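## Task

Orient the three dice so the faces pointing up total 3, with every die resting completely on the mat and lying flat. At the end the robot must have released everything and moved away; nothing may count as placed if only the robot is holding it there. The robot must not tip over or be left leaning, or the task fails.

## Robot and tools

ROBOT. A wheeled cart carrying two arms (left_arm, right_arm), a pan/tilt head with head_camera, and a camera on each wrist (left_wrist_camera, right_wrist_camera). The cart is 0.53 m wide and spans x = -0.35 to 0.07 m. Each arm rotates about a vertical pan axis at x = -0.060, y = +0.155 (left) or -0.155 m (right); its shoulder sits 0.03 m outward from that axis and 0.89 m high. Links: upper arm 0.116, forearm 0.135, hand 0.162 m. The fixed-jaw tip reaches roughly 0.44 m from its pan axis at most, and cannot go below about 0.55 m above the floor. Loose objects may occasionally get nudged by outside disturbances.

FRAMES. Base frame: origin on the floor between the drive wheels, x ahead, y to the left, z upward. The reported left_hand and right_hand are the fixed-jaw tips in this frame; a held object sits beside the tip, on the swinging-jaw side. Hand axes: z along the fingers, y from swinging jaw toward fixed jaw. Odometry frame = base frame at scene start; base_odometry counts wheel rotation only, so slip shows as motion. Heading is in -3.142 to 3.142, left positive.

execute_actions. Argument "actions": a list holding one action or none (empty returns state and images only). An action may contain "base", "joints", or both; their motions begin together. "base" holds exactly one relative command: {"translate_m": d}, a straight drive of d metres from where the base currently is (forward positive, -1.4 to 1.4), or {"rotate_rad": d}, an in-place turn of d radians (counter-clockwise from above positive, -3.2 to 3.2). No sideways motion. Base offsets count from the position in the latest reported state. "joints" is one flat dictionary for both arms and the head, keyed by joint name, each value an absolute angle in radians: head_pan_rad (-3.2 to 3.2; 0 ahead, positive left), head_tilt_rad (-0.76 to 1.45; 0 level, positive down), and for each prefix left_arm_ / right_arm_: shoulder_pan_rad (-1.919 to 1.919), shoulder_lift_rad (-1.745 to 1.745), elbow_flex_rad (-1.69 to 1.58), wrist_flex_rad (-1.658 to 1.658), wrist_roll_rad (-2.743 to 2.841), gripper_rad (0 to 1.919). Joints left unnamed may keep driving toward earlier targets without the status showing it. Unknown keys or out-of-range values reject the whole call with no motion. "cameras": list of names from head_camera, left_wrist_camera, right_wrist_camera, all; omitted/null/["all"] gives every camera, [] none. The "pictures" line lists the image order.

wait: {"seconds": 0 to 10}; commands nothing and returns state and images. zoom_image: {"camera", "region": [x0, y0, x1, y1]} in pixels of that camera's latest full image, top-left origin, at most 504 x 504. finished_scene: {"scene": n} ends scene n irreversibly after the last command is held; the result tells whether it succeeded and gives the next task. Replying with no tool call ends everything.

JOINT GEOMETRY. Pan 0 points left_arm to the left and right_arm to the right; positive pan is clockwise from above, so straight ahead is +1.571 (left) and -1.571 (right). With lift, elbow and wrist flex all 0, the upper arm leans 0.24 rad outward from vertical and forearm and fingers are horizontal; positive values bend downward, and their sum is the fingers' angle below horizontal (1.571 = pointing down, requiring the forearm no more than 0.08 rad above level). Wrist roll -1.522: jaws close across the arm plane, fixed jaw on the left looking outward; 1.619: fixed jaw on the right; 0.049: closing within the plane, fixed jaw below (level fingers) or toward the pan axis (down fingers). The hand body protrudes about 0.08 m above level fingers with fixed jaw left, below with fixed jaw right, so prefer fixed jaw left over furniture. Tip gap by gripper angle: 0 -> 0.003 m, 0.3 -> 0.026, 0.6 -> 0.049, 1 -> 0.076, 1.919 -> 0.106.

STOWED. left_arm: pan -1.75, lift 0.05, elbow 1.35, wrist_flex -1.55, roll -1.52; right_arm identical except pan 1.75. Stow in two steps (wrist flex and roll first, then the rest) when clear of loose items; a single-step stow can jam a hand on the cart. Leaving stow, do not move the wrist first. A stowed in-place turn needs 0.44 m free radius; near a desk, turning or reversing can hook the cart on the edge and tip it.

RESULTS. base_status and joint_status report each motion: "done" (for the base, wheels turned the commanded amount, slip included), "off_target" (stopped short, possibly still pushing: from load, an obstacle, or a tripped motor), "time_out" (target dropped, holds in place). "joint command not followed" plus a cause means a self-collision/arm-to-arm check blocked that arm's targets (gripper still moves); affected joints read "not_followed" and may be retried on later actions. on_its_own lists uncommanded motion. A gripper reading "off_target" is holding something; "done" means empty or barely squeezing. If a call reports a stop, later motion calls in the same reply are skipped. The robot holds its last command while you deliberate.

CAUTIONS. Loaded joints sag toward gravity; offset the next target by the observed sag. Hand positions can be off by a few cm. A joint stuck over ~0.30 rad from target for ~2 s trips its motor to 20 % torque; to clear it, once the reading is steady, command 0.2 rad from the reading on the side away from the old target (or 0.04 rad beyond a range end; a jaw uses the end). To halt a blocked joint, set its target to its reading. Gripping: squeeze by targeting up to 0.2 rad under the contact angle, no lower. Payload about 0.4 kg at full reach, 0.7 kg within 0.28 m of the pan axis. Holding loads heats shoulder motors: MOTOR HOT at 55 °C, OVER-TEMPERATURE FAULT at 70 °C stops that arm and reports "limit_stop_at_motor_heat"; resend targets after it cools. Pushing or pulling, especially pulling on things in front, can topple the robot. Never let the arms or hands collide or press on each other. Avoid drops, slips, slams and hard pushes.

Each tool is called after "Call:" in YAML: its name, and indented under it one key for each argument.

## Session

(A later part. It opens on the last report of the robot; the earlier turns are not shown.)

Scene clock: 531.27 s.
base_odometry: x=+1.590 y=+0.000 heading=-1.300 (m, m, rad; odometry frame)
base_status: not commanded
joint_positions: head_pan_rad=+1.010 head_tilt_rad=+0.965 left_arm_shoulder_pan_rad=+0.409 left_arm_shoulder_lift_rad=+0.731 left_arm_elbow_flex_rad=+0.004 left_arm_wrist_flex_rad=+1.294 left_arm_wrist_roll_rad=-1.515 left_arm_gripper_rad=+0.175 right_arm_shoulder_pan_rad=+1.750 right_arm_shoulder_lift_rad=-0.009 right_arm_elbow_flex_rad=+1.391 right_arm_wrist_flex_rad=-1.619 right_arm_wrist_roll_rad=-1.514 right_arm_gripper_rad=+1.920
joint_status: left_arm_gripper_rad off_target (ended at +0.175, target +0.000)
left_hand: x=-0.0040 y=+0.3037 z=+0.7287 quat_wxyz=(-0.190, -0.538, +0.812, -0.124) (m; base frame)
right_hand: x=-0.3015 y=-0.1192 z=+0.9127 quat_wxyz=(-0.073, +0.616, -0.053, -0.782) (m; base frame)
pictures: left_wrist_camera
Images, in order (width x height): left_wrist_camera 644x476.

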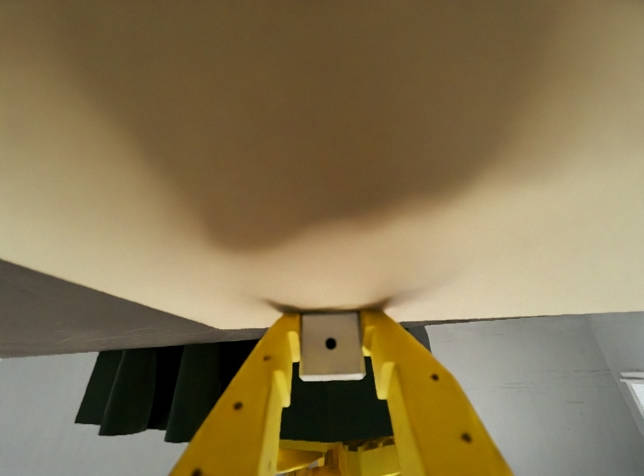

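Call:
execute_actions:
  actions:
    - {"joints": {"left_arm_shoulder_lift_rad": 0.15}}
  cameras: []

Call:
execute_actions:
  actions:
    - {"joints": {"left_arm_elbow_flex_rad": 0.69, "left_arm_wrist_flex_rad": -1.35}}
  cameras: []

Call:
execute_actions:
  actions:
    - {"joints": {"left_arm_shoulder_lift_rad": 1.03}}
  cameras: ["left_wrist_camera"]

Scene clock: 535.90 s.
base_odometry: x=+1.590 y=+0.000 heading=-1.300 (m, m, rad; odometry frame)
base_status: not commanded
joint_positions: head_pan_rad=+1.010 head_tilt_rad=+0.965 left_arm_shoulder_pan_rad=+0.409 left_arm_shoulder_lift_rad=+0.191 left_arm_elbow_flex_rad=+0.004 left_arm_wrist_flex_rad=+1.294 left_arm_wrist_roll_rad=-1.515 left_arm_gripper_rad=+0.175 right_arm_shoulder_pan_rad=+1.750 right_arm_shoulder_lift_rad=-0.009 right_arm_elbow_flex_rad=+1.391 right_arm_wrist_flex_rad=-1.619 right_arm_wrist_roll_rad=-1.514 right_arm_gripper_rad=+1.920
joint_status: all done
left_hand: x=+0.0226 y=+0.3649 z=+0.8181 quat_wxyz=(+0.034, -0.551, +0.833, +0.022) (m; base frame)
right_hand: x=-0.3015 y=-0.1192 z=+0.9127 quat_wxyz=(-0.073, +0.616, -0.053, -0.782) (m; base frame)
pictures: none
No camera images: the call's "cameras" was empty. Leave "cameras" out to get every camera's image.

Scene clock: 538.40 s.
base_odometry: x=+1.590 y=+0.000 heading=-1.300 (m, m, rad; odometry frame)
base_status: not commanded
joint_positions: head_pan_rad=+1.010 head_tilt_rad=+0.965 left_arm_shoulder_pan_rad=+0.409 left_arm_shoulder_lift_rad=+0.187 left_arm_elbow_flex_rad=+0.691 left_arm_wrist_flex_rad=-1.335 left_arm_wrist_roll_rad=-1.515 left_arm_gripper_rad=+0.175 right_arm_shoulder_pan_rad=+1.750 right_arm_shoulder_lift_rad=-0.009 right_arm_elbow_flex_rad=+1.391 right_arm_wrist_flex_rad=-1.619 right_arm_wrist_roll_rad=-1.514 right_arm_gripper_rad=+1.920
joint_status: all done
left_hand: x=+0.0574 y=+0.4454 z=+0.9696 quat_wxyz=(+0.712, -0.292, +0.441, +0.463) (m; base frame)
right_hand: x=-0.3015 y=-0.1192 z=+0.9127 quat_wxyz=(-0.073, +0.616, -0.053, -0.782) (m; base frame)
pictures: none
No camera images: the call's "cameras" was empty. Leave "cameras" out to get every camera's image.

Scene clock: 539.67 s.
base_odometry: x=+1.590 y=+0.000 heading=-1.300 (m, m, rad; odometry frame)
base_status: not commanded
joint_positions: head_pan_rad=+1.010 head_tilt_rad=+0.965 left_arm_shoulder_pan_rad=+0.409 left_arm_shoulder_lift_rad=+0.992 left_arm_elbow_flex_rad=+0.682 left_arm_wrist_flex_rad=-1.357 left_arm_wrist_roll_rad=-1.515 left_arm_gripper_rad=+0.175 right_arm_shoulder_pan_rad=+1.750 right_arm_shoulder_lift_rad=-0.009 right_arm_elbow_flex_rad=+1.391 right_arm_wrist_flex_rad=-1.619 right_arm_wrist_roll_rad=-1.514 right_arm_gripper_rad=+1.920
joint_status: all done
left_hand: x=+0.0457 y=+0.4184 z=+0.7471 quat_wxyz=(+0.492, -0.447, +0.675, +0.320) (m; base frame)
right_hand: x=-0.3015 y=-0.1192 z=+0.9127 quat_wxyz=(-0.073, +0.616, -0.053, -0.782) (m; base frame)
pictures: left_wrist_camera
Images, in order (width x height): left_wrist_camera 644x476.

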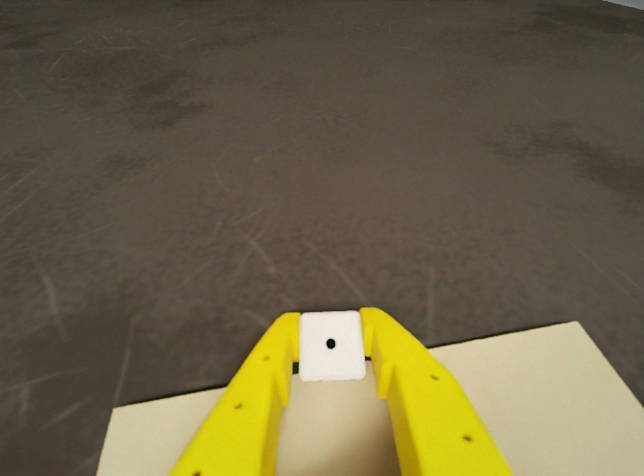

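Call:
execute_actions:
  actions:
    - {"joints": {"left_arm_shoulder_lift_rad": 0.9, "left_arm_elbow_flex_rad": 0.8, "left_arm_wrist_flex_rad": -1.4}}
  cameras: []

Call:
execute_actions:
  actions:
    - {"joints": {"left_arm_shoulder_lift_rad": 1.02}}
  cameras: ["left_wrist_camera"]

Scene clock: 545.60 s.
base_odometry: x=+1.590 y=+0.000 heading=-1.300 (m, m, rad; odometry frame)
base_status: not commanded
joint_positions: head_pan_rad=+1.010 head_tilt_rad=+0.965 left_arm_shoulder_pan_rad=+0.409 left_arm_shoulder_lift_rad=+0.935 left_arm_elbow_flex_rad=+0.794 left_arm_wrist_flex_rad=-1.390 left_arm_wrist_roll_rad=-1.515 left_arm_gripper_rad=+0.175 right_arm_shoulder_pan_rad=+1.750 right_arm_shoulder_lift_rad=-0.009 right_arm_elbow_flex_rad=+1.391 right_arm_wrist_flex_rad=-1.619 right_arm_wrist_roll_rad=-1.514 right_arm_gripper_rad=+1.920
joint_status: all done
left_hand: x=+0.0414 y=+0.4084 z=+0.7506 quat_wxyz=(+0.484, -0.450, +0.681, +0.315) (m; base frame)
right_hand: x=-0.3015 y=-0.1192 z=+0.9127 quat_wxyz=(-0.073, +0.616, -0.053, -0.782) (m; base frame)
pictures: none
No camera images: the call's "cameras" was empty. Leave "cameras" out to get every camera's image.

Scene clock: 546.30 s.
base_odometry: x=+1.590 y=+0.000 heading=-1.300 (m, m, rad; odometry frame)
base_status: not commanded
joint_positions: head_pan_rad=+1.010 head_tilt_rad=+0.965 left_arm_shoulder_pan_rad=+0.409 left_arm_shoulder_lift_rad=+0.969 left_arm_elbow_flex_rad=+0.786 left_arm_wrist_flex_rad=-1.412 left_arm_wrist_roll_rad=-1.515 left_arm_gripper_rad=+0.175 right_arm_shoulder_pan_rad=+1.750 right_arm_shoulder_lift_rad=-0.009 right_arm_elbow_flex_rad=+1.391 right_arm_wrist_flex_rad=-1.619 right_arm_wrist_roll_rad=-1.514 right_arm_gripper_rad=+1.920
joint_status: all done
left_hand: x=+0.0405 y=+0.4063 z=+0.7468 quat_wxyz=(+0.483, -0.451, +0.682, +0.314) (m; base frame)
right_hand: x=-0.3015 y=-0.1192 z=+0.9127 quat_wxyz=(-0.073, +0.616, -0.053, -0.782) (m; base frame)
pictures: left_wrist_camera
Images, in order (width x height): left_wrist_camera 644x476.

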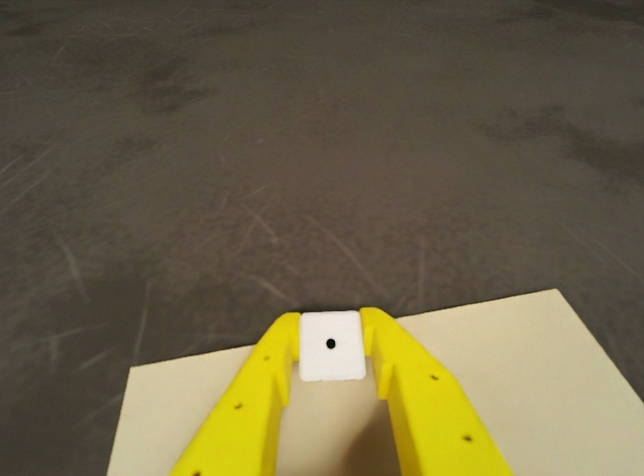

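Call:
execute_actions:
  actions:
    - {"joints": {"left_arm_shoulder_lift_rad": 0.96, "left_arm_gripper_rad": 0.7}}
  cameras: ["left_wrist_camera"]

Scene clock: 549.27 s.
base_odometry: x=+1.590 y=+0.000 heading=-1.300 (m, m, rad; odometry frame)
base_status: not commanded
joint_positions: head_pan_rad=+1.010 head_tilt_rad=+0.965 left_arm_shoulder_pan_rad=+0.409 left_arm_shoulder_lift_rad=+0.966 left_arm_elbow_flex_rad=+0.794 left_arm_wrist_flex_rad=-1.401 left_arm_wrist_roll_rad=-1.515 left_arm_gripper_rad=+0.691 right_arm_shoulder_pan_rad=+1.750 right_arm_shoulder_lift_rad=-0.009 right_arm_elbow_flex_rad=+1.391 right_arm_wrist_flex_rad=-1.619 right_arm_wrist_roll_rad=-1.514 right_arm_gripper_rad=+1.920
joint_status: all done
left_hand: x=+0.0399 y=+0.4048 z=+0.7449 quat_wxyz=(+0.477, -0.454, +0.685, +0.311) (m; base frame)
right_hand: x=-0.3015 y=-0.1192 z=+0.9127 quat_wxyz=(-0.073, +0.616, -0.053, -0.782) (m; base frame)
pictures: left_wrist_camera
Images, in order (width x height): left_wrist_camera 644x476.

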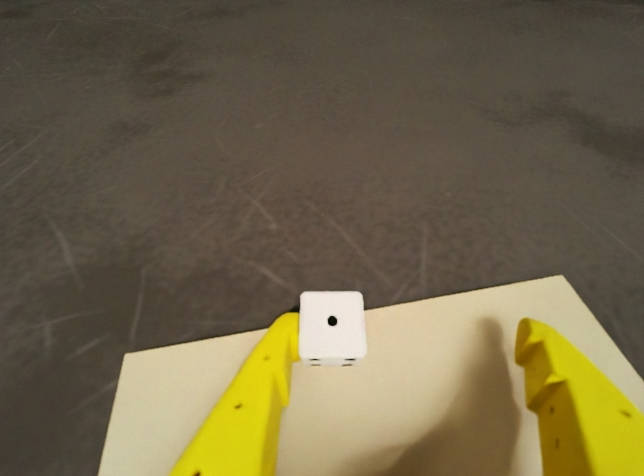

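Call:
execute_actions:
  actions:
    - {"joints": {"left_arm_shoulder_lift_rad": 0.2, "head_pan_rad": 1.2, "head_tilt_rad": 1.05}}
  cameras: []

Call:
execute_actions:
  actions:
    - {"joints": {"left_arm_shoulder_pan_rad": -0.6}}
  cameras: ["head_camera"]

Scene clock: 554.80 s.
base_odometry: x=+1.590 y=+0.000 heading=-1.300 (m, m, rad; odometry frame)
base_status: not commanded
joint_positions: head_pan_rad=+1.190 head_tilt_rad=+1.045 left_arm_shoulder_pan_rad=+0.409 left_arm_shoulder_lift_rad=+0.239 left_arm_elbow_flex_rad=+0.800 left_arm_wrist_flex_rad=-1.401 left_arm_wrist_roll_rad=-1.515 left_arm_gripper_rad=+0.692 right_arm_shoulder_pan_rad=+1.750 right_arm_shoulder_lift_rad=-0.009 right_arm_elbow_flex_rad=+1.391 right_arm_wrist_flex_rad=-1.619 right_arm_wrist_roll_rad=-1.514 right_arm_gripper_rad=+1.920
joint_status: all done
left_hand: x=+0.0551 y=+0.4401 z=+0.9398 quat_wxyz=(+0.690, -0.314, +0.474, +0.449) (m; base frame)
right_hand: x=-0.3015 y=-0.1192 z=+0.9127 quat_wxyz=(-0.073, +0.616, -0.053, -0.782) (m; base frame)
pictures: none
No camera images: the call's "cameras" was empty. Leave "cameras" out to get every camera's image.

Scene clock: 556.27 s.
base_odometry: x=+1.590 y=+0.000 heading=-1.300 (m, m, rad; odometry frame)
base_status: not commanded
joint_positions: head_pan_rad=+1.190 head_tilt_rad=+1.045 left_arm_shoulder_pan_rad=-0.591 left_arm_shoulder_lift_rad=+0.239 left_arm_elbow_flex_rad=+0.800 left_arm_wrist_flex_rad=-1.401 left_arm_wrist_roll_rad=-1.515 left_arm_gripper_rad=+0.692 right_arm_shoulder_pan_rad=+1.750 right_arm_shoulder_lift_rad=-0.009 right_arm_elbow_flex_rad=+1.391 right_arm_wrist_flex_rad=-1.619 right_arm_wrist_roll_rad=-1.514 right_arm_gripper_rad=+1.920
joint_status: all done
left_hand: x=-0.2377 y=+0.4059 z=+0.9398 quat_wxyz=(+0.390, -0.502, +0.265, +0.725) (m; base frame)
right_hand: x=-0.3015 y=-0.1192 z=+0.9127 quat_wxyz=(-0.073, +0.616, -0.053, -0.782) (m; base frame)
pictures: head_camera
Images, in order (width x height): head_camera 644x476.

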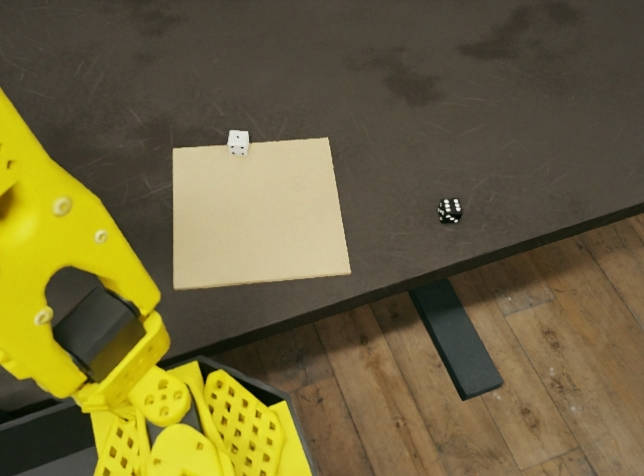

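Call:
execute_actions:
  actions:
    - {"base": {"translate_m": 0.3}, "joints": {"left_arm_shoulder_pan_rad": 0.0, "left_arm_shoulder_lift_rad": 0.3, "left_arm_elbow_flex_rad": -0.1, "left_arm_wrist_flex_rad": 1.3}}
  cameras: ["left_wrist_camera"]

Scene clock: 573.77 s.
base_odometry: x=+1.671 y=-0.287 heading=-1.295 (m, m, rad; odometry frame)
base_status: done
joint_positions: head_pan_rad=+1.190 head_tilt_rad=+1.045 left_arm_shoulder_pan_rad=-0.007 left_arm_shoulder_lift_rad=+0.317 left_arm_elbow_flex_rad=-0.064 left_arm_wrist_flex_rad=+1.293 left_arm_wrist_roll_rad=-1.515 left_arm_gripper_rad=+0.692 right_arm_shoulder_pan_rad=+1.750 right_arm_shoulder_lift_rad=-0.009 right_arm_elbow_flex_rad=+1.391 right_arm_wrist_flex_rad=-1.619 right_arm_wrist_roll_rad=-1.514 right_arm_gripper_rad=+1.920
joint_status: all done
left_hand: x=-0.0693 y=+0.3827 z=+0.8030 quat_wxyz=(+0.009, -0.712, +0.702, +0.009) (m; base frame)
right_hand: x=-0.3015 y=-0.1192 z=+0.9127 quat_wxyz=(-0.073, +0.616, -0.053, -0.782) (m; base frame)
pictures: left_wrist_camera
Images, in order (width x height): left_wrist_camera 644x476.

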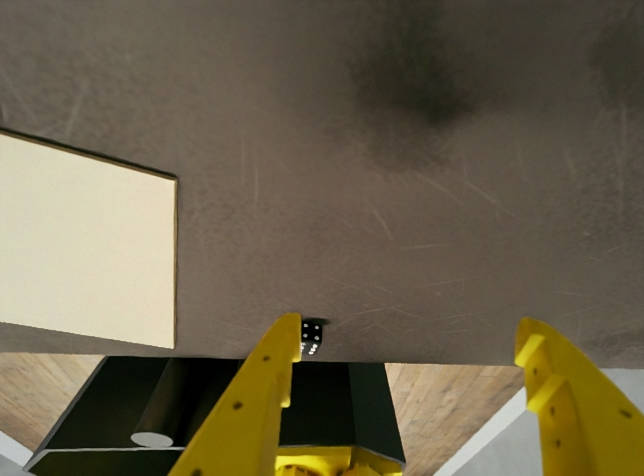

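Call:
execute_actions:
  actions: []

Scene clock: 584.43 s.
base_odometry: x=+1.671 y=-0.287 heading=-1.295 (m, m, rad; odometry frame)
base_status: done
joint_positions: head_pan_rad=+1.190 head_tilt_rad=+1.045 left_arm_shoulder_pan_rad=-0.007 left_arm_shoulder_lift_rad=+0.317 left_arm_elbow_flex_rad=-0.064 left_arm_wrist_flex_rad=+1.293 left_arm_wrist_roll_rad=-1.515 left_arm_gripper_rad=+0.692 right_arm_shoulder_pan_rad=+1.750 right_arm_shoulder_lift_rad=-0.009 right_arm_elbow_flex_rad=+1.391 right_arm_wrist_flex_rad=-1.619 right_arm_wrist_roll_rad=-1.514 right_arm_gripper_rad=+1.920
joint_status: all done
left_hand: x=-0.0693 y=+0.3827 z=+0.8030 quat_wxyz=(+0.009, -0.712, +0.702, +0.009) (m; base frame)
right_hand: x=-0.3015 y=-0.1192 z=+0.9127 quat_wxyz=(-0.073, +0.616, -0.053, -0.782) (m; base frame)
pictures: head_camera, left_wrist_camera, right_wrist_camera
Images, in order (width x height): head_camera 644x476, left_wrist_camera 644x476, right_wrist_camera 644x476.

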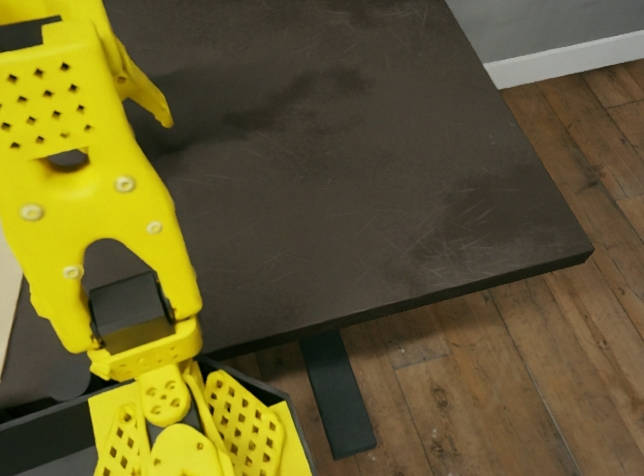

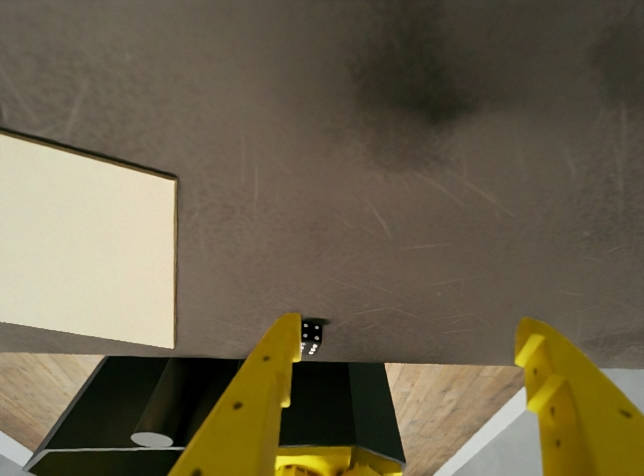

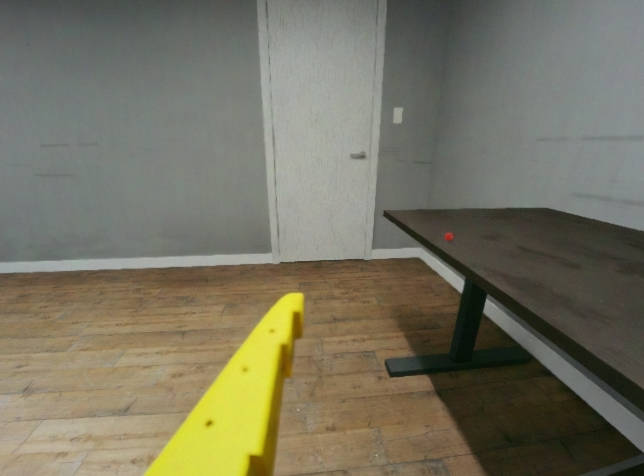

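Call:
zoom_image:
  camera: "left_wrist_camera"
  region: [240, 280, 400, 400]

Region (240, 280, 400, 400) of left_wrist_camera's 644x476 image, scaled by 3.150; it fills the top 378 rows of this view, and the rest is white.

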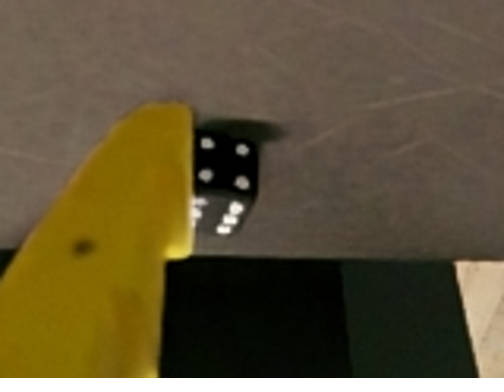

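Call:
execute_actions:
  actions:
    - {"base": {"translate_m": -0.02}, "joints": {"left_arm_elbow_flex_rad": -0.37, "left_arm_wrist_flex_rad": 1.31, "left_arm_shoulder_lift_rad": 0.6}}
  cameras: ["left_wrist_camera"]

Scene clock: 601.77 s.
base_odometry: x=+1.665 y=-0.268 heading=-1.298 (m, m, rad; odometry frame)
base_status: done
joint_positions: head_pan_rad=+1.191 head_tilt_rad=+1.045 left_arm_shoulder_pan_rad=-0.005 left_arm_shoulder_lift_rad=+0.615 left_arm_elbow_flex_rad=-0.334 left_arm_wrist_flex_rad=+1.303 left_arm_wrist_roll_rad=-1.515 left_arm_gripper_rad=+0.692 right_arm_shoulder_pan_rad=+1.750 right_arm_shoulder_lift_rad=-0.009 right_arm_elbow_flex_rad=+1.391 right_arm_wrist_flex_rad=-1.619 right_arm_wrist_roll_rad=-1.514 right_arm_gripper_rad=+1.920
joint_status: all done
left_hand: x=-0.0690 y=+0.4018 z=+0.7769 quat_wxyz=(-0.005, -0.712, +0.703, -0.005) (m; base frame)
right_hand: x=-0.3015 y=-0.1192 z=+0.9127 quat_wxyz=(-0.073, +0.616, -0.053, -0.782) (m; base frame)
pictures: left_wrist_camera
Images, in order (width x height): left_wrist_camera 644x476.

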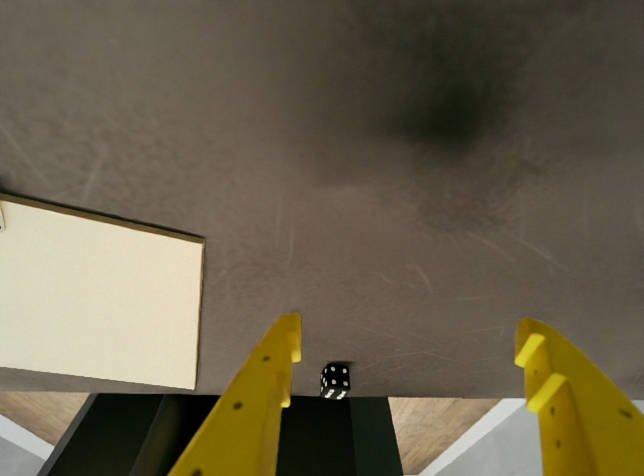

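Call:
zoom_image:
  camera: "left_wrist_camera"
  region: [270, 320, 410, 425]

Region (270, 320, 410, 425) of left_wrist_camera's 644x476 image, scaled by 3.600; it fills the top 378 rows of this view, and the rest is white.

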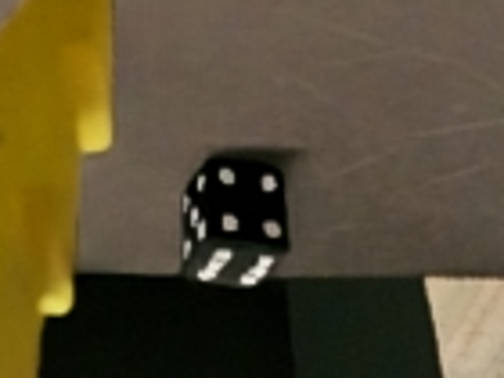

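Call:
execute_actions:
  actions:
    - {"joints": {"left_arm_shoulder_lift_rad": 0.8}}
  cameras: ["left_wrist_camera"]

Scene clock: 606.07 s.
base_odometry: x=+1.665 y=-0.268 heading=-1.298 (m, m, rad; odometry frame)
base_status: not commanded
joint_positions: head_pan_rad=+1.191 head_tilt_rad=+1.045 left_arm_shoulder_pan_rad=-0.005 left_arm_shoulder_lift_rad=+0.816 left_arm_elbow_flex_rad=-0.338 left_arm_wrist_flex_rad=+1.303 left_arm_wrist_roll_rad=-1.515 left_arm_gripper_rad=+0.692 right_arm_shoulder_pan_rad=+1.750 right_arm_shoulder_lift_rad=-0.009 right_arm_elbow_flex_rad=+1.391 right_arm_wrist_flex_rad=-1.619 right_arm_wrist_roll_rad=-1.514 right_arm_gripper_rad=+1.920
joint_status: all done
left_hand: x=-0.0689 y=+0.3750 z=+0.7365 quat_wxyz=(-0.074, -0.708, +0.699, -0.074) (m; base frame)
right_hand: x=-0.3015 y=-0.1192 z=+0.9127 quat_wxyz=(-0.073, +0.616, -0.053, -0.782) (m; base frame)
pictures: left_wrist_camera
Images, in order (width x height): left_wrist_camera 644x476.

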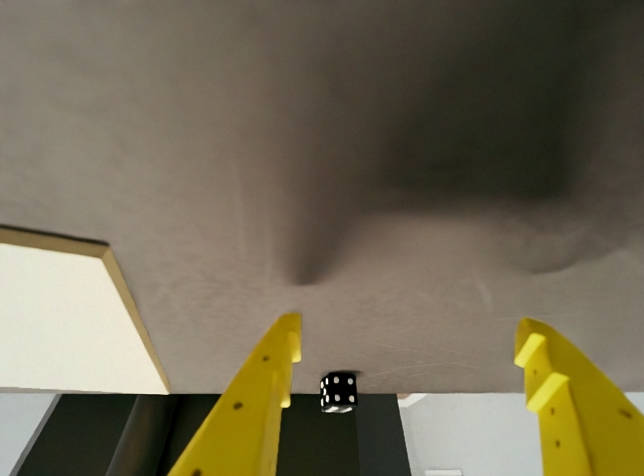

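Call:
execute_actions:
  actions:
    - {"joints": {"left_arm_wrist_flex_rad": 1.43}}
  cameras: ["left_wrist_camera"]

Scene clock: 613.10 s.
base_odometry: x=+1.665 y=-0.268 heading=-1.298 (m, m, rad; odometry frame)
base_status: not commanded
joint_positions: head_pan_rad=+1.191 head_tilt_rad=+1.045 left_arm_shoulder_pan_rad=-0.005 left_arm_shoulder_lift_rad=+0.816 left_arm_elbow_flex_rad=-0.340 left_arm_wrist_flex_rad=+1.420 left_arm_wrist_roll_rad=-1.515 left_arm_gripper_rad=+0.692 right_arm_shoulder_pan_rad=+1.750 right_arm_shoulder_lift_rad=-0.009 right_arm_elbow_flex_rad=+1.391 right_arm_wrist_flex_rad=-1.619 right_arm_wrist_roll_rad=-1.514 right_arm_gripper_rad=+1.920
joint_status: all done
left_hand: x=-0.0688 y=+0.3573 z=+0.7416 quat_wxyz=(-0.114, -0.702, +0.693, -0.114) (m; base frame)
right_hand: x=-0.3015 y=-0.1192 z=+0.9127 quat_wxyz=(-0.073, +0.616, -0.053, -0.782) (m; base frame)
pictures: left_wrist_camera
Images, in order (width x height): left_wrist_camera 644x476.

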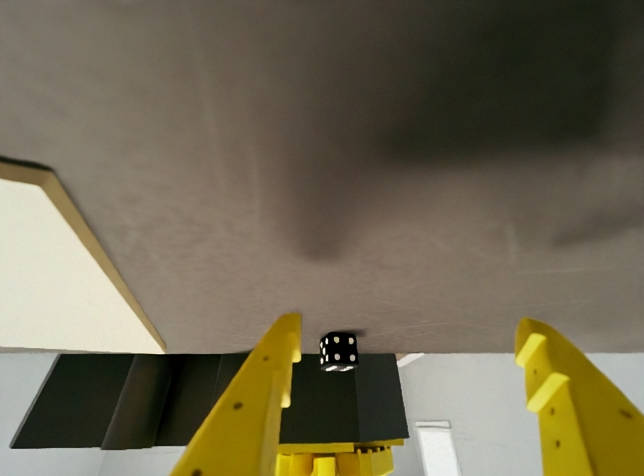

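Call:
execute_actions:
  actions:
    - {"joints": {"left_arm_shoulder_lift_rad": 0.87}}
  cameras: ["left_wrist_camera"]

Scene clock: 616.03 s.
base_odometry: x=+1.665 y=-0.268 heading=-1.298 (m, m, rad; odometry frame)
base_status: not commanded
joint_positions: head_pan_rad=+1.191 head_tilt_rad=+1.045 left_arm_shoulder_pan_rad=-0.005 left_arm_shoulder_lift_rad=+0.883 left_arm_elbow_flex_rad=-0.341 left_arm_wrist_flex_rad=+1.420 left_arm_wrist_roll_rad=-1.515 left_arm_gripper_rad=+0.692 right_arm_shoulder_pan_rad=+1.750 right_arm_shoulder_lift_rad=-0.009 right_arm_elbow_flex_rad=+1.391 right_arm_wrist_flex_rad=-1.619 right_arm_wrist_roll_rad=-1.514 right_arm_gripper_rad=+1.920
joint_status: all done
left_hand: x=-0.0687 y=+0.3470 z=+0.7304 quat_wxyz=(-0.137, -0.698, +0.689, -0.137) (m; base frame)
right_hand: x=-0.3015 y=-0.1192 z=+0.9127 quat_wxyz=(-0.073, +0.616, -0.053, -0.782) (m; base frame)
pictures: left_wrist_camera
Images, in order (width x height): left_wrist_camera 644x476.

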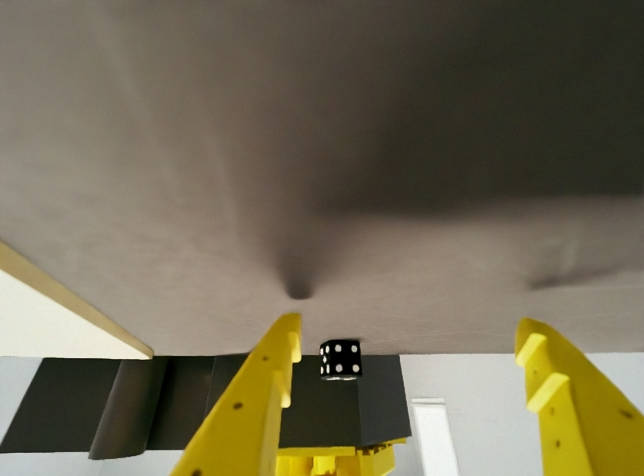

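Call:
execute_actions:
  actions:
    - {"joints": {"left_arm_gripper_rad": 0.0}}
  cameras: ["left_wrist_camera"]

Scene clock: 619.53 s.
base_odometry: x=+1.665 y=-0.268 heading=-1.298 (m, m, rad; odometry frame)
base_status: not commanded
joint_positions: head_pan_rad=+1.191 head_tilt_rad=+1.045 left_arm_shoulder_pan_rad=-0.005 left_arm_shoulder_lift_rad=+0.883 left_arm_elbow_flex_rad=-0.341 left_arm_wrist_flex_rad=+1.420 left_arm_wrist_roll_rad=-1.515 left_arm_gripper_rad=+0.009 right_arm_shoulder_pan_rad=+1.750 right_arm_shoulder_lift_rad=-0.009 right_arm_elbow_flex_rad=+1.391 right_arm_wrist_flex_rad=-1.619 right_arm_wrist_roll_rad=-1.514 right_arm_gripper_rad=+1.920
joint_status: all done
left_hand: x=-0.0687 y=+0.3470 z=+0.7304 quat_wxyz=(-0.137, -0.698, +0.689, -0.137) (m; base frame)
right_hand: x=-0.3015 y=-0.1192 z=+0.9127 quat_wxyz=(-0.073, +0.616, -0.053, -0.782) (m; base frame)
pictures: left_wrist_camera
Images, in order (width x height): left_wrist_camera 644x476.

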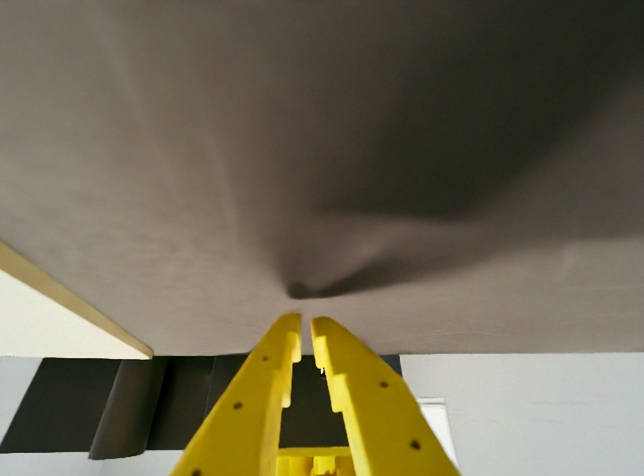

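Call:
execute_actions:
  actions:
    - {"joints": {"left_arm_gripper_rad": 0.7}}
  cameras: ["left_wrist_camera"]

Scene clock: 622.57 s.
base_odometry: x=+1.665 y=-0.268 heading=-1.298 (m, m, rad; odometry frame)
base_status: not commanded
joint_positions: head_pan_rad=+1.191 head_tilt_rad=+1.045 left_arm_shoulder_pan_rad=-0.005 left_arm_shoulder_lift_rad=+0.883 left_arm_elbow_flex_rad=-0.341 left_arm_wrist_flex_rad=+1.420 left_arm_wrist_roll_rad=-1.515 left_arm_gripper_rad=+0.691 right_arm_shoulder_pan_rad=+1.750 right_arm_shoulder_lift_rad=-0.009 right_arm_elbow_flex_rad=+1.391 right_arm_wrist_flex_rad=-1.619 right_arm_wrist_roll_rad=-1.514 right_arm_gripper_rad=+1.920
joint_status: all done
left_hand: x=-0.0687 y=+0.3470 z=+0.7304 quat_wxyz=(-0.137, -0.698, +0.689, -0.137) (m; base frame)
right_hand: x=-0.3015 y=-0.1192 z=+0.9127 quat_wxyz=(-0.073, +0.616, -0.053, -0.782) (m; base frame)
pictures: left_wrist_camera
Images, in order (width x height): left_wrist_camera 644x476.

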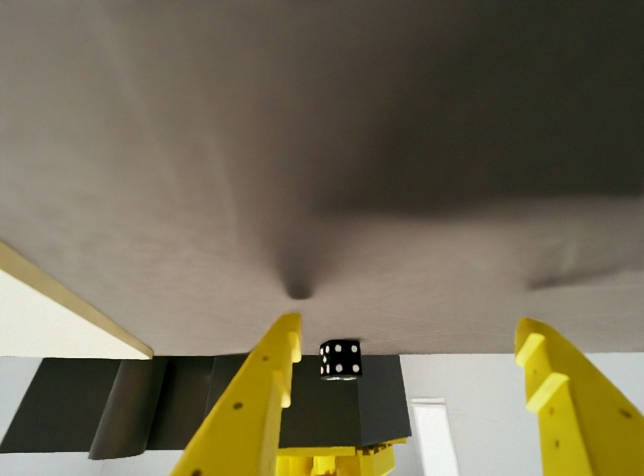

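Call:
execute_actions:
  actions:
    - {"joints": {"left_arm_shoulder_lift_rad": 0.5}}
  cameras: []

Call:
execute_actions:
  actions:
    - {"joints": {"left_arm_elbow_flex_rad": 0.0, "left_arm_wrist_flex_rad": 1.3}}
  cameras: []

Call:
execute_actions:
  actions:
    - {"joints": {"left_arm_shoulder_lift_rad": 0.66}}
  cameras: ["left_wrist_camera"]

Scene clock: 627.87 s.
base_odometry: x=+1.665 y=-0.268 heading=-1.298 (m, m, rad; odometry frame)
base_status: not commanded
joint_positions: head_pan_rad=+1.191 head_tilt_rad=+1.045 left_arm_shoulder_pan_rad=-0.005 left_arm_shoulder_lift_rad=+0.549 left_arm_elbow_flex_rad=-0.341 left_arm_wrist_flex_rad=+1.423 left_arm_wrist_roll_rad=-1.515 left_arm_gripper_rad=+0.692 right_arm_shoulder_pan_rad=+1.750 right_arm_shoulder_lift_rad=-0.009 right_arm_elbow_flex_rad=+1.391 right_arm_wrist_flex_rad=-1.619 right_arm_wrist_roll_rad=-1.514 right_arm_gripper_rad=+1.920
joint_status: all done
left_hand: x=-0.0690 y=+0.3912 z=+0.7925 quat_wxyz=(-0.021, -0.711, +0.702, -0.021) (m; base frame)
right_hand: x=-0.3015 y=-0.1192 z=+0.9127 quat_wxyz=(-0.073, +0.616, -0.053, -0.782) (m; base frame)
pictures: none
No camera images: the call's "cameras" was empty. Leave "cameras" out to get every camera's image.

Scene clock: 628.83 s.
base_odometry: x=+1.665 y=-0.268 heading=-1.298 (m, m, rad; odometry frame)
base_status: not commanded
joint_positions: head_pan_rad=+1.191 head_tilt_rad=+1.045 left_arm_shoulder_pan_rad=-0.005 left_arm_shoulder_lift_rad=+0.544 left_arm_elbow_flex_rad=+0.001 left_arm_wrist_flex_rad=+1.305 left_arm_wrist_roll_rad=-1.515 left_arm_gripper_rad=+0.692 right_arm_shoulder_pan_rad=+1.750 right_arm_shoulder_lift_rad=-0.009 right_arm_elbow_flex_rad=+1.391 right_arm_wrist_flex_rad=-1.619 right_arm_wrist_roll_rad=-1.514 right_arm_gripper_rad=+1.920
joint_status: all done
left_hand: x=-0.0687 y=+0.3412 z=+0.7561 quat_wxyz=(-0.098, -0.705, +0.696, -0.098) (m; base frame)
right_hand: x=-0.3015 y=-0.1192 z=+0.9127 quat_wxyz=(-0.073, +0.616, -0.053, -0.782) (m; base frame)
pictures: none
No camera images: the call's "cameras" was empty. Leave "cameras" out to get every camera's image.

Scene clock: 629.60 s.
base_odometry: x=+1.665 y=-0.268 heading=-1.298 (m, m, rad; odometry frame)
base_status: not commanded
joint_positions: head_pan_rad=+1.191 head_tilt_rad=+1.045 left_arm_shoulder_pan_rad=-0.005 left_arm_shoulder_lift_rad=+0.671 left_arm_elbow_flex_rad=+0.001 left_arm_wrist_flex_rad=+1.303 left_arm_wrist_roll_rad=-1.515 left_arm_gripper_rad=+0.692 right_arm_shoulder_pan_rad=+1.750 right_arm_shoulder_lift_rad=-0.009 right_arm_elbow_flex_rad=+1.391 right_arm_wrist_flex_rad=-1.619 right_arm_wrist_roll_rad=-1.514 right_arm_gripper_rad=+1.920
joint_status: all done
left_hand: x=-0.0686 y=+0.3227 z=+0.7373 quat_wxyz=(-0.142, -0.697, +0.688, -0.142) (m; base frame)
right_hand: x=-0.3015 y=-0.1192 z=+0.9127 quat_wxyz=(-0.073, +0.616, -0.053, -0.782) (m; base frame)
pictures: left_wrist_camera
Images, in order (width x height): left_wrist_camera 644x476.

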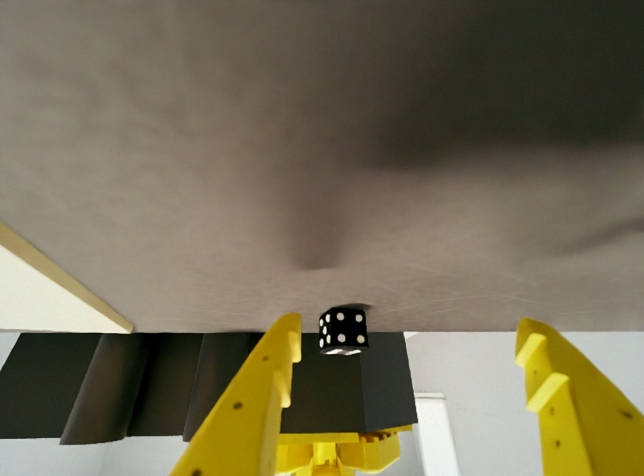

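Call:
execute_actions:
  actions:
    - {"joints": {"left_arm_shoulder_lift_rad": 0.72}}
  cameras: ["left_wrist_camera"]

Scene clock: 632.47 s.
base_odometry: x=+1.665 y=-0.268 heading=-1.298 (m, m, rad; odometry frame)
base_status: not commanded
joint_positions: head_pan_rad=+1.191 head_tilt_rad=+1.045 left_arm_shoulder_pan_rad=-0.005 left_arm_shoulder_lift_rad=+0.730 left_arm_elbow_flex_rad=+0.001 left_arm_wrist_flex_rad=+1.303 left_arm_wrist_roll_rad=-1.515 left_arm_gripper_rad=+0.692 right_arm_shoulder_pan_rad=+1.750 right_arm_shoulder_lift_rad=-0.009 right_arm_elbow_flex_rad=+1.391 right_arm_wrist_flex_rad=-1.619 right_arm_wrist_roll_rad=-1.514 right_arm_gripper_rad=+1.920
joint_status: all done
left_hand: x=-0.0685 y=+0.3133 z=+0.7296 quat_wxyz=(-0.162, -0.693, +0.684, -0.162) (m; base frame)
right_hand: x=-0.3015 y=-0.1192 z=+0.9127 quat_wxyz=(-0.073, +0.616, -0.053, -0.782) (m; base frame)
pictures: left_wrist_camera
Images, in order (width x height): left_wrist_camera 644x476.

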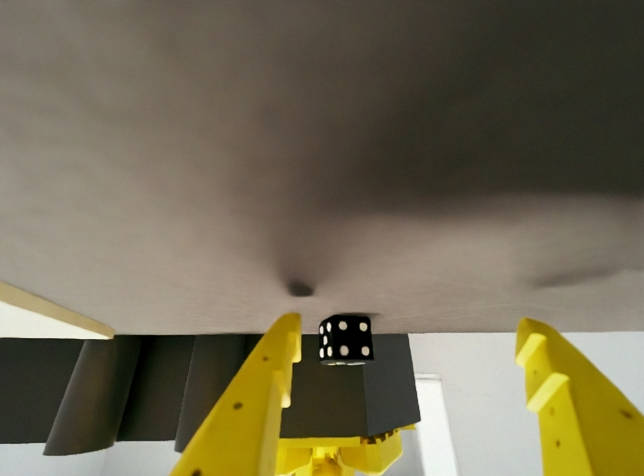

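Call:
execute_actions:
  actions:
    - {"joints": {"left_arm_gripper_rad": 0.0}}
  cameras: ["left_wrist_camera"]

Scene clock: 636.03 s.
base_odometry: x=+1.665 y=-0.268 heading=-1.298 (m, m, rad; odometry frame)
base_status: not commanded
joint_positions: head_pan_rad=+1.191 head_tilt_rad=+1.045 left_arm_shoulder_pan_rad=-0.005 left_arm_shoulder_lift_rad=+0.730 left_arm_elbow_flex_rad=+0.001 left_arm_wrist_flex_rad=+1.303 left_arm_wrist_roll_rad=-1.515 left_arm_gripper_rad=+0.009 right_arm_shoulder_pan_rad=+1.750 right_arm_shoulder_lift_rad=-0.009 right_arm_elbow_flex_rad=+1.391 right_arm_wrist_flex_rad=-1.619 right_arm_wrist_roll_rad=-1.514 right_arm_gripper_rad=+1.920
joint_status: all done
left_hand: x=-0.0685 y=+0.3133 z=+0.7296 quat_wxyz=(-0.162, -0.693, +0.684, -0.162) (m; base frame)
right_hand: x=-0.3015 y=-0.1192 z=+0.9127 quat_wxyz=(-0.073, +0.616, -0.053, -0.782) (m; base frame)
pictures: left_wrist_camera
Images, in order (width x height): left_wrist_camera 644x476.

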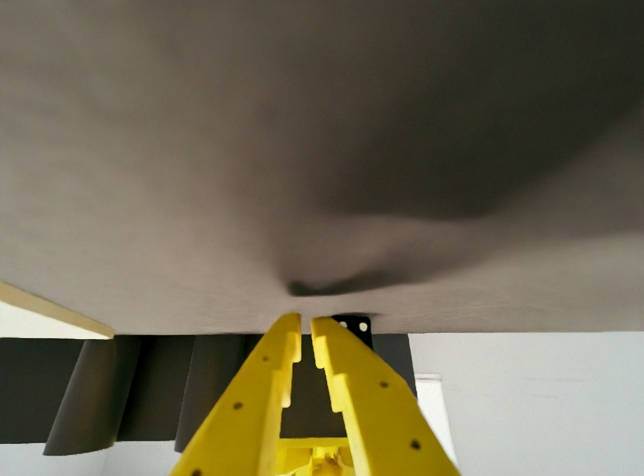

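Call:
execute_actions:
  actions:
    - {"joints": {"left_arm_gripper_rad": 0.7, "left_arm_shoulder_lift_rad": 0.35}}
  cameras: []

Call:
execute_actions:
  actions:
    - {"joints": {"left_arm_elbow_flex_rad": 0.32, "left_arm_wrist_flex_rad": 1.15}}
  cameras: []

Call:
execute_actions:
  actions:
    - {"joints": {"left_arm_shoulder_lift_rad": 0.5}}
  cameras: ["left_wrist_camera"]

Scene clock: 644.37 s.
base_odometry: x=+1.665 y=-0.268 heading=-1.298 (m, m, rad; odometry frame)
base_status: not commanded
joint_positions: head_pan_rad=+1.191 head_tilt_rad=+1.045 left_arm_shoulder_pan_rad=-0.005 left_arm_shoulder_lift_rad=+0.394 left_arm_elbow_flex_rad=+0.001 left_arm_wrist_flex_rad=+1.303 left_arm_wrist_roll_rad=-1.515 left_arm_gripper_rad=+0.691 right_arm_shoulder_pan_rad=+1.750 right_arm_shoulder_lift_rad=-0.009 right_arm_elbow_flex_rad=+1.391 right_arm_wrist_flex_rad=-1.619 right_arm_wrist_roll_rad=-1.514 right_arm_gripper_rad=+1.920
joint_status: all done
left_hand: x=-0.0688 y=+0.3603 z=+0.7810 quat_wxyz=(-0.045, -0.710, +0.701, -0.045) (m; base frame)
right_hand: x=-0.3015 y=-0.1192 z=+0.9127 quat_wxyz=(-0.073, +0.616, -0.053, -0.782) (m; base frame)
pictures: none
No camera images: the call's "cameras" was empty. Leave "cameras" out to get every camera's image.

Scene clock: 645.30 s.
base_odometry: x=+1.665 y=-0.268 heading=-1.298 (m, m, rad; odometry frame)
base_status: not commanded
joint_positions: head_pan_rad=+1.191 head_tilt_rad=+1.045 left_arm_shoulder_pan_rad=-0.005 left_arm_shoulder_lift_rad=+0.388 left_arm_elbow_flex_rad=+0.320 left_arm_wrist_flex_rad=+1.156 left_arm_wrist_roll_rad=-1.515 left_arm_gripper_rad=+0.692 right_arm_shoulder_pan_rad=+1.750 right_arm_shoulder_lift_rad=-0.009 right_arm_elbow_flex_rad=+1.391 right_arm_wrist_flex_rad=-1.619 right_arm_wrist_roll_rad=-1.514 right_arm_gripper_rad=+1.920
joint_status: all done
left_hand: x=-0.0685 y=+0.3132 z=+0.7503 quat_wxyz=(-0.103, -0.704, +0.695, -0.103) (m; base frame)
right_hand: x=-0.3015 y=-0.1192 z=+0.9127 quat_wxyz=(-0.073, +0.616, -0.053, -0.782) (m; base frame)
pictures: none
No camera images: the call's "cameras" was empty. Leave "cameras" out to get every camera's image.

Scene clock: 646.03 s.
base_odometry: x=+1.665 y=-0.268 heading=-1.298 (m, m, rad; odometry frame)
base_status: not commanded
joint_positions: head_pan_rad=+1.191 head_tilt_rad=+1.045 left_arm_shoulder_pan_rad=-0.005 left_arm_shoulder_lift_rad=+0.507 left_arm_elbow_flex_rad=+0.320 left_arm_wrist_flex_rad=+1.155 left_arm_wrist_roll_rad=-1.515 left_arm_gripper_rad=+0.692 right_arm_shoulder_pan_rad=+1.750 right_arm_shoulder_lift_rad=-0.009 right_arm_elbow_flex_rad=+1.391 right_arm_wrist_flex_rad=-1.619 right_arm_wrist_roll_rad=-1.514 right_arm_gripper_rad=+1.920
joint_status: all done
left_hand: x=-0.0685 y=+0.2953 z=+0.7360 quat_wxyz=(-0.144, -0.697, +0.688, -0.144) (m; base frame)
right_hand: x=-0.3015 y=-0.1192 z=+0.9127 quat_wxyz=(-0.073, +0.616, -0.053, -0.782) (m; base frame)
pictures: left_wrist_camera
Images, in order (width x height): left_wrist_camera 644x476.

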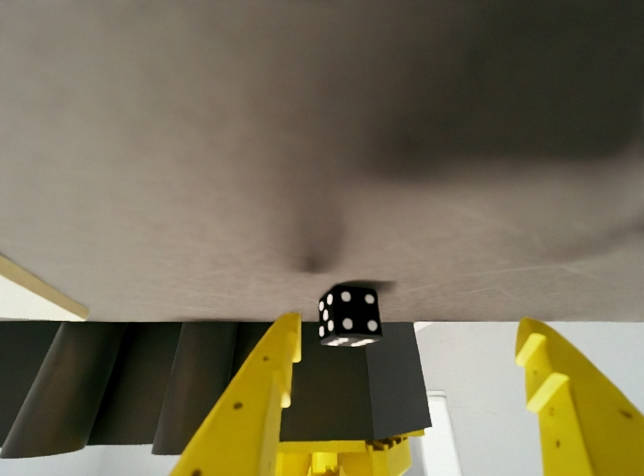

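Call:
execute_actions:
  actions:
    - {"joints": {"left_arm_shoulder_lift_rad": 0.555}}
  cameras: ["left_wrist_camera"]

Scene clock: 649.77 s.
base_odometry: x=+1.665 y=-0.268 heading=-1.298 (m, m, rad; odometry frame)
base_status: not commanded
joint_positions: head_pan_rad=+1.191 head_tilt_rad=+1.045 left_arm_shoulder_pan_rad=-0.005 left_arm_shoulder_lift_rad=+0.563 left_arm_elbow_flex_rad=+0.320 left_arm_wrist_flex_rad=+1.155 left_arm_wrist_roll_rad=-1.515 left_arm_gripper_rad=+0.692 right_arm_shoulder_pan_rad=+1.750 right_arm_shoulder_lift_rad=-0.009 right_arm_elbow_flex_rad=+1.391 right_arm_wrist_flex_rad=-1.619 right_arm_wrist_roll_rad=-1.514 right_arm_gripper_rad=+1.920
joint_status: all done
left_hand: x=-0.0684 y=+0.2864 z=+0.7302 quat_wxyz=(-0.163, -0.692, +0.684, -0.163) (m; base frame)
right_hand: x=-0.3015 y=-0.1192 z=+0.9127 quat_wxyz=(-0.073, +0.616, -0.053, -0.782) (m; base frame)
pictures: left_wrist_camera
Images, in order (width x height): left_wrist_camera 644x476.

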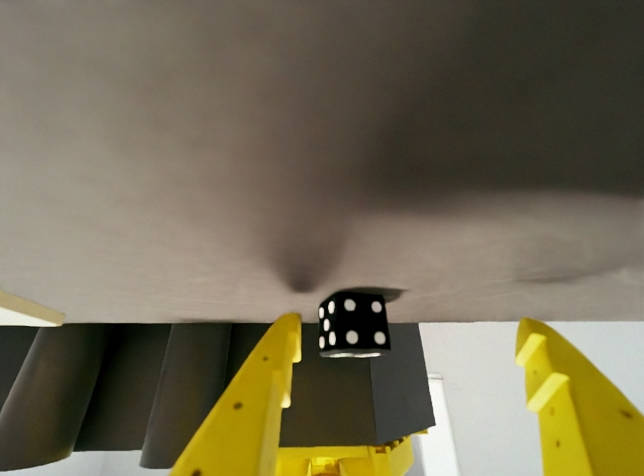

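Call:
execute_actions:
  actions:
    - {"joints": {"left_arm_gripper_rad": 0.0}}
  cameras: ["left_wrist_camera"]

Scene clock: 652.03 s.
base_odometry: x=+1.665 y=-0.268 heading=-1.298 (m, m, rad; odometry frame)
base_status: not commanded
joint_positions: head_pan_rad=+1.191 head_tilt_rad=+1.045 left_arm_shoulder_pan_rad=-0.005 left_arm_shoulder_lift_rad=+0.563 left_arm_elbow_flex_rad=+0.320 left_arm_wrist_flex_rad=+1.155 left_arm_wrist_roll_rad=-1.515 left_arm_gripper_rad=+0.009 right_arm_shoulder_pan_rad=+1.750 right_arm_shoulder_lift_rad=-0.009 right_arm_elbow_flex_rad=+1.391 right_arm_wrist_flex_rad=-1.619 right_arm_wrist_roll_rad=-1.514 right_arm_gripper_rad=+1.920
joint_status: all done
left_hand: x=-0.0684 y=+0.2864 z=+0.7302 quat_wxyz=(-0.163, -0.692, +0.684, -0.163) (m; base frame)
right_hand: x=-0.3015 y=-0.1192 z=+0.9127 quat_wxyz=(-0.073, +0.616, -0.053, -0.782) (m; base frame)
pictures: left_wrist_camera
Images, in order (width x height): left_wrist_camera 644x476.

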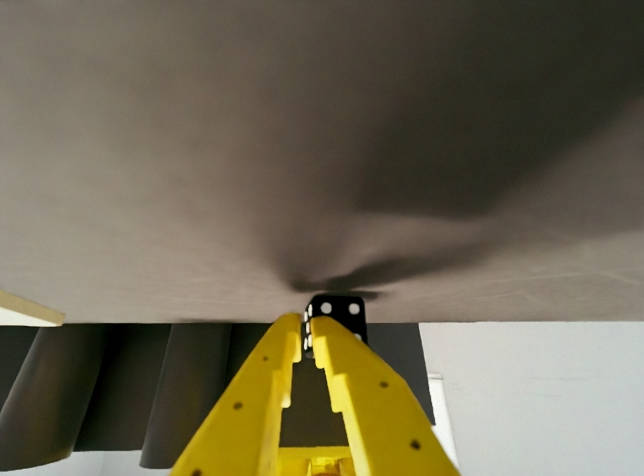

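Call:
execute_actions:
  actions:
    - {"joints": {"left_arm_gripper_rad": 0.7, "left_arm_shoulder_lift_rad": 0.42}}
  cameras: []

Call:
execute_actions:
  actions:
    - {"joints": {"left_arm_elbow_flex_rad": 0.42, "left_arm_wrist_flex_rad": 1.1}}
  cameras: []

Call:
execute_actions:
  actions:
    - {"joints": {"left_arm_shoulder_lift_rad": 0.5}}
  cameras: ["left_wrist_camera"]

Scene clock: 658.50 s.
base_odometry: x=+1.665 y=-0.268 heading=-1.298 (m, m, rad; odometry frame)
base_status: not commanded
joint_positions: head_pan_rad=+1.191 head_tilt_rad=+1.045 left_arm_shoulder_pan_rad=-0.005 left_arm_shoulder_lift_rad=+0.458 left_arm_elbow_flex_rad=+0.320 left_arm_wrist_flex_rad=+1.155 left_arm_wrist_roll_rad=-1.515 left_arm_gripper_rad=+0.691 right_arm_shoulder_pan_rad=+1.750 right_arm_shoulder_lift_rad=-0.009 right_arm_elbow_flex_rad=+1.391 right_arm_wrist_flex_rad=-1.619 right_arm_wrist_roll_rad=-1.514 right_arm_gripper_rad=+1.920
joint_status: all done
left_hand: x=-0.0685 y=+0.3029 z=+0.7416 quat_wxyz=(-0.127, -0.700, +0.691, -0.127) (m; base frame)
right_hand: x=-0.3015 y=-0.1192 z=+0.9127 quat_wxyz=(-0.073, +0.616, -0.053, -0.782) (m; base frame)
pictures: none
No camera images: the call's "cameras" was empty. Leave "cameras" out to get every camera's image.

Scene clock: 659.23 s.
base_odometry: x=+1.665 y=-0.268 heading=-1.298 (m, m, rad; odometry frame)
base_status: not commanded
joint_positions: head_pan_rad=+1.191 head_tilt_rad=+1.045 left_arm_shoulder_pan_rad=-0.005 left_arm_shoulder_lift_rad=+0.455 left_arm_elbow_flex_rad=+0.419 left_arm_wrist_flex_rad=+1.104 left_arm_wrist_roll_rad=-1.515 left_arm_gripper_rad=+0.692 right_arm_shoulder_pan_rad=+1.750 right_arm_shoulder_lift_rad=-0.009 right_arm_elbow_flex_rad=+1.391 right_arm_wrist_flex_rad=-1.619 right_arm_wrist_roll_rad=-1.514 right_arm_gripper_rad=+1.920
joint_status: all done
left_hand: x=-0.0684 y=+0.2866 z=+0.7354 quat_wxyz=(-0.143, -0.697, +0.688, -0.143) (m; base frame)
right_hand: x=-0.3015 y=-0.1192 z=+0.9127 quat_wxyz=(-0.073, +0.616, -0.053, -0.782) (m; base frame)
pictures: none
No camera images: the call's "cameras" was empty. Leave "cameras" out to get every camera's image.

Scene clock: 659.87 s.
base_odometry: x=+1.665 y=-0.268 heading=-1.298 (m, m, rad; odometry frame)
base_status: not commanded
joint_positions: head_pan_rad=+1.191 head_tilt_rad=+1.045 left_arm_shoulder_pan_rad=-0.005 left_arm_shoulder_lift_rad=+0.506 left_arm_elbow_flex_rad=+0.419 left_arm_wrist_flex_rad=+1.104 left_arm_wrist_roll_rad=-1.515 left_arm_gripper_rad=+0.692 right_arm_shoulder_pan_rad=+1.750 right_arm_shoulder_lift_rad=-0.009 right_arm_elbow_flex_rad=+1.391 right_arm_wrist_flex_rad=-1.619 right_arm_wrist_roll_rad=-1.514 right_arm_gripper_rad=+1.920
joint_status: all done
left_hand: x=-0.0684 y=+0.2784 z=+0.7305 quat_wxyz=(-0.161, -0.693, +0.684, -0.160) (m; base frame)
right_hand: x=-0.3015 y=-0.1192 z=+0.9127 quat_wxyz=(-0.073, +0.616, -0.053, -0.782) (m; base frame)
pictures: left_wrist_camera
Images, in order (width x height): left_wrist_camera 644x476.

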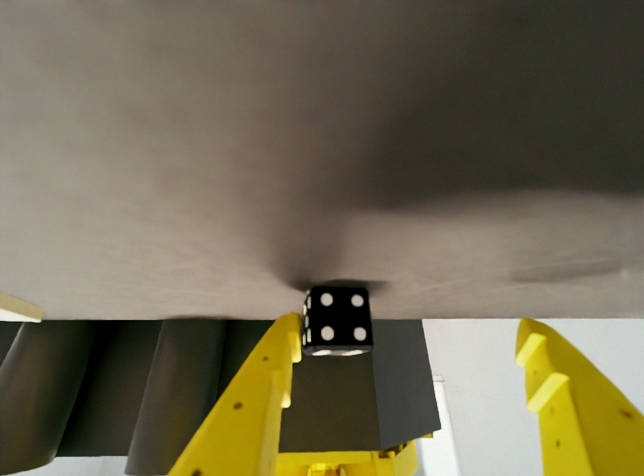

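Call:
execute_actions:
  actions:
    - {"joints": {"left_arm_gripper_rad": 0.0}}
  cameras: ["left_wrist_camera"]

Scene clock: 666.50 s.
base_odometry: x=+1.665 y=-0.268 heading=-1.298 (m, m, rad; odometry frame)
base_status: not commanded
joint_positions: head_pan_rad=+1.191 head_tilt_rad=+1.045 left_arm_shoulder_pan_rad=-0.005 left_arm_shoulder_lift_rad=+0.506 left_arm_elbow_flex_rad=+0.419 left_arm_wrist_flex_rad=+1.104 left_arm_wrist_roll_rad=-1.515 left_arm_gripper_rad=+0.174 right_arm_shoulder_pan_rad=+1.750 right_arm_shoulder_lift_rad=-0.009 right_arm_elbow_flex_rad=+1.391 right_arm_wrist_flex_rad=-1.619 right_arm_wrist_roll_rad=-1.514 right_arm_gripper_rad=+1.920
joint_status: left_arm_gripper_rad off_target (ended at +0.174, target +0.000)
left_hand: x=-0.0684 y=+0.2784 z=+0.7305 quat_wxyz=(-0.161, -0.693, +0.684, -0.160) (m; base frame)
right_hand: x=-0.3015 y=-0.1192 z=+0.9127 quat_wxyz=(-0.073, +0.616, -0.053, -0.782) (m; base frame)
pictures: left_wrist_camera
Images, in order (width x height): left_wrist_camera 644x476.

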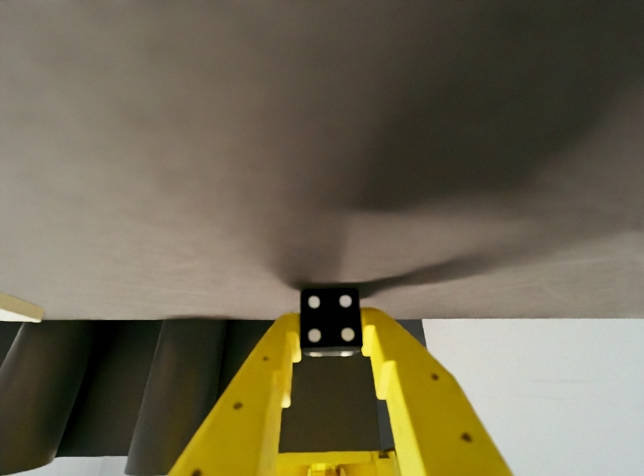

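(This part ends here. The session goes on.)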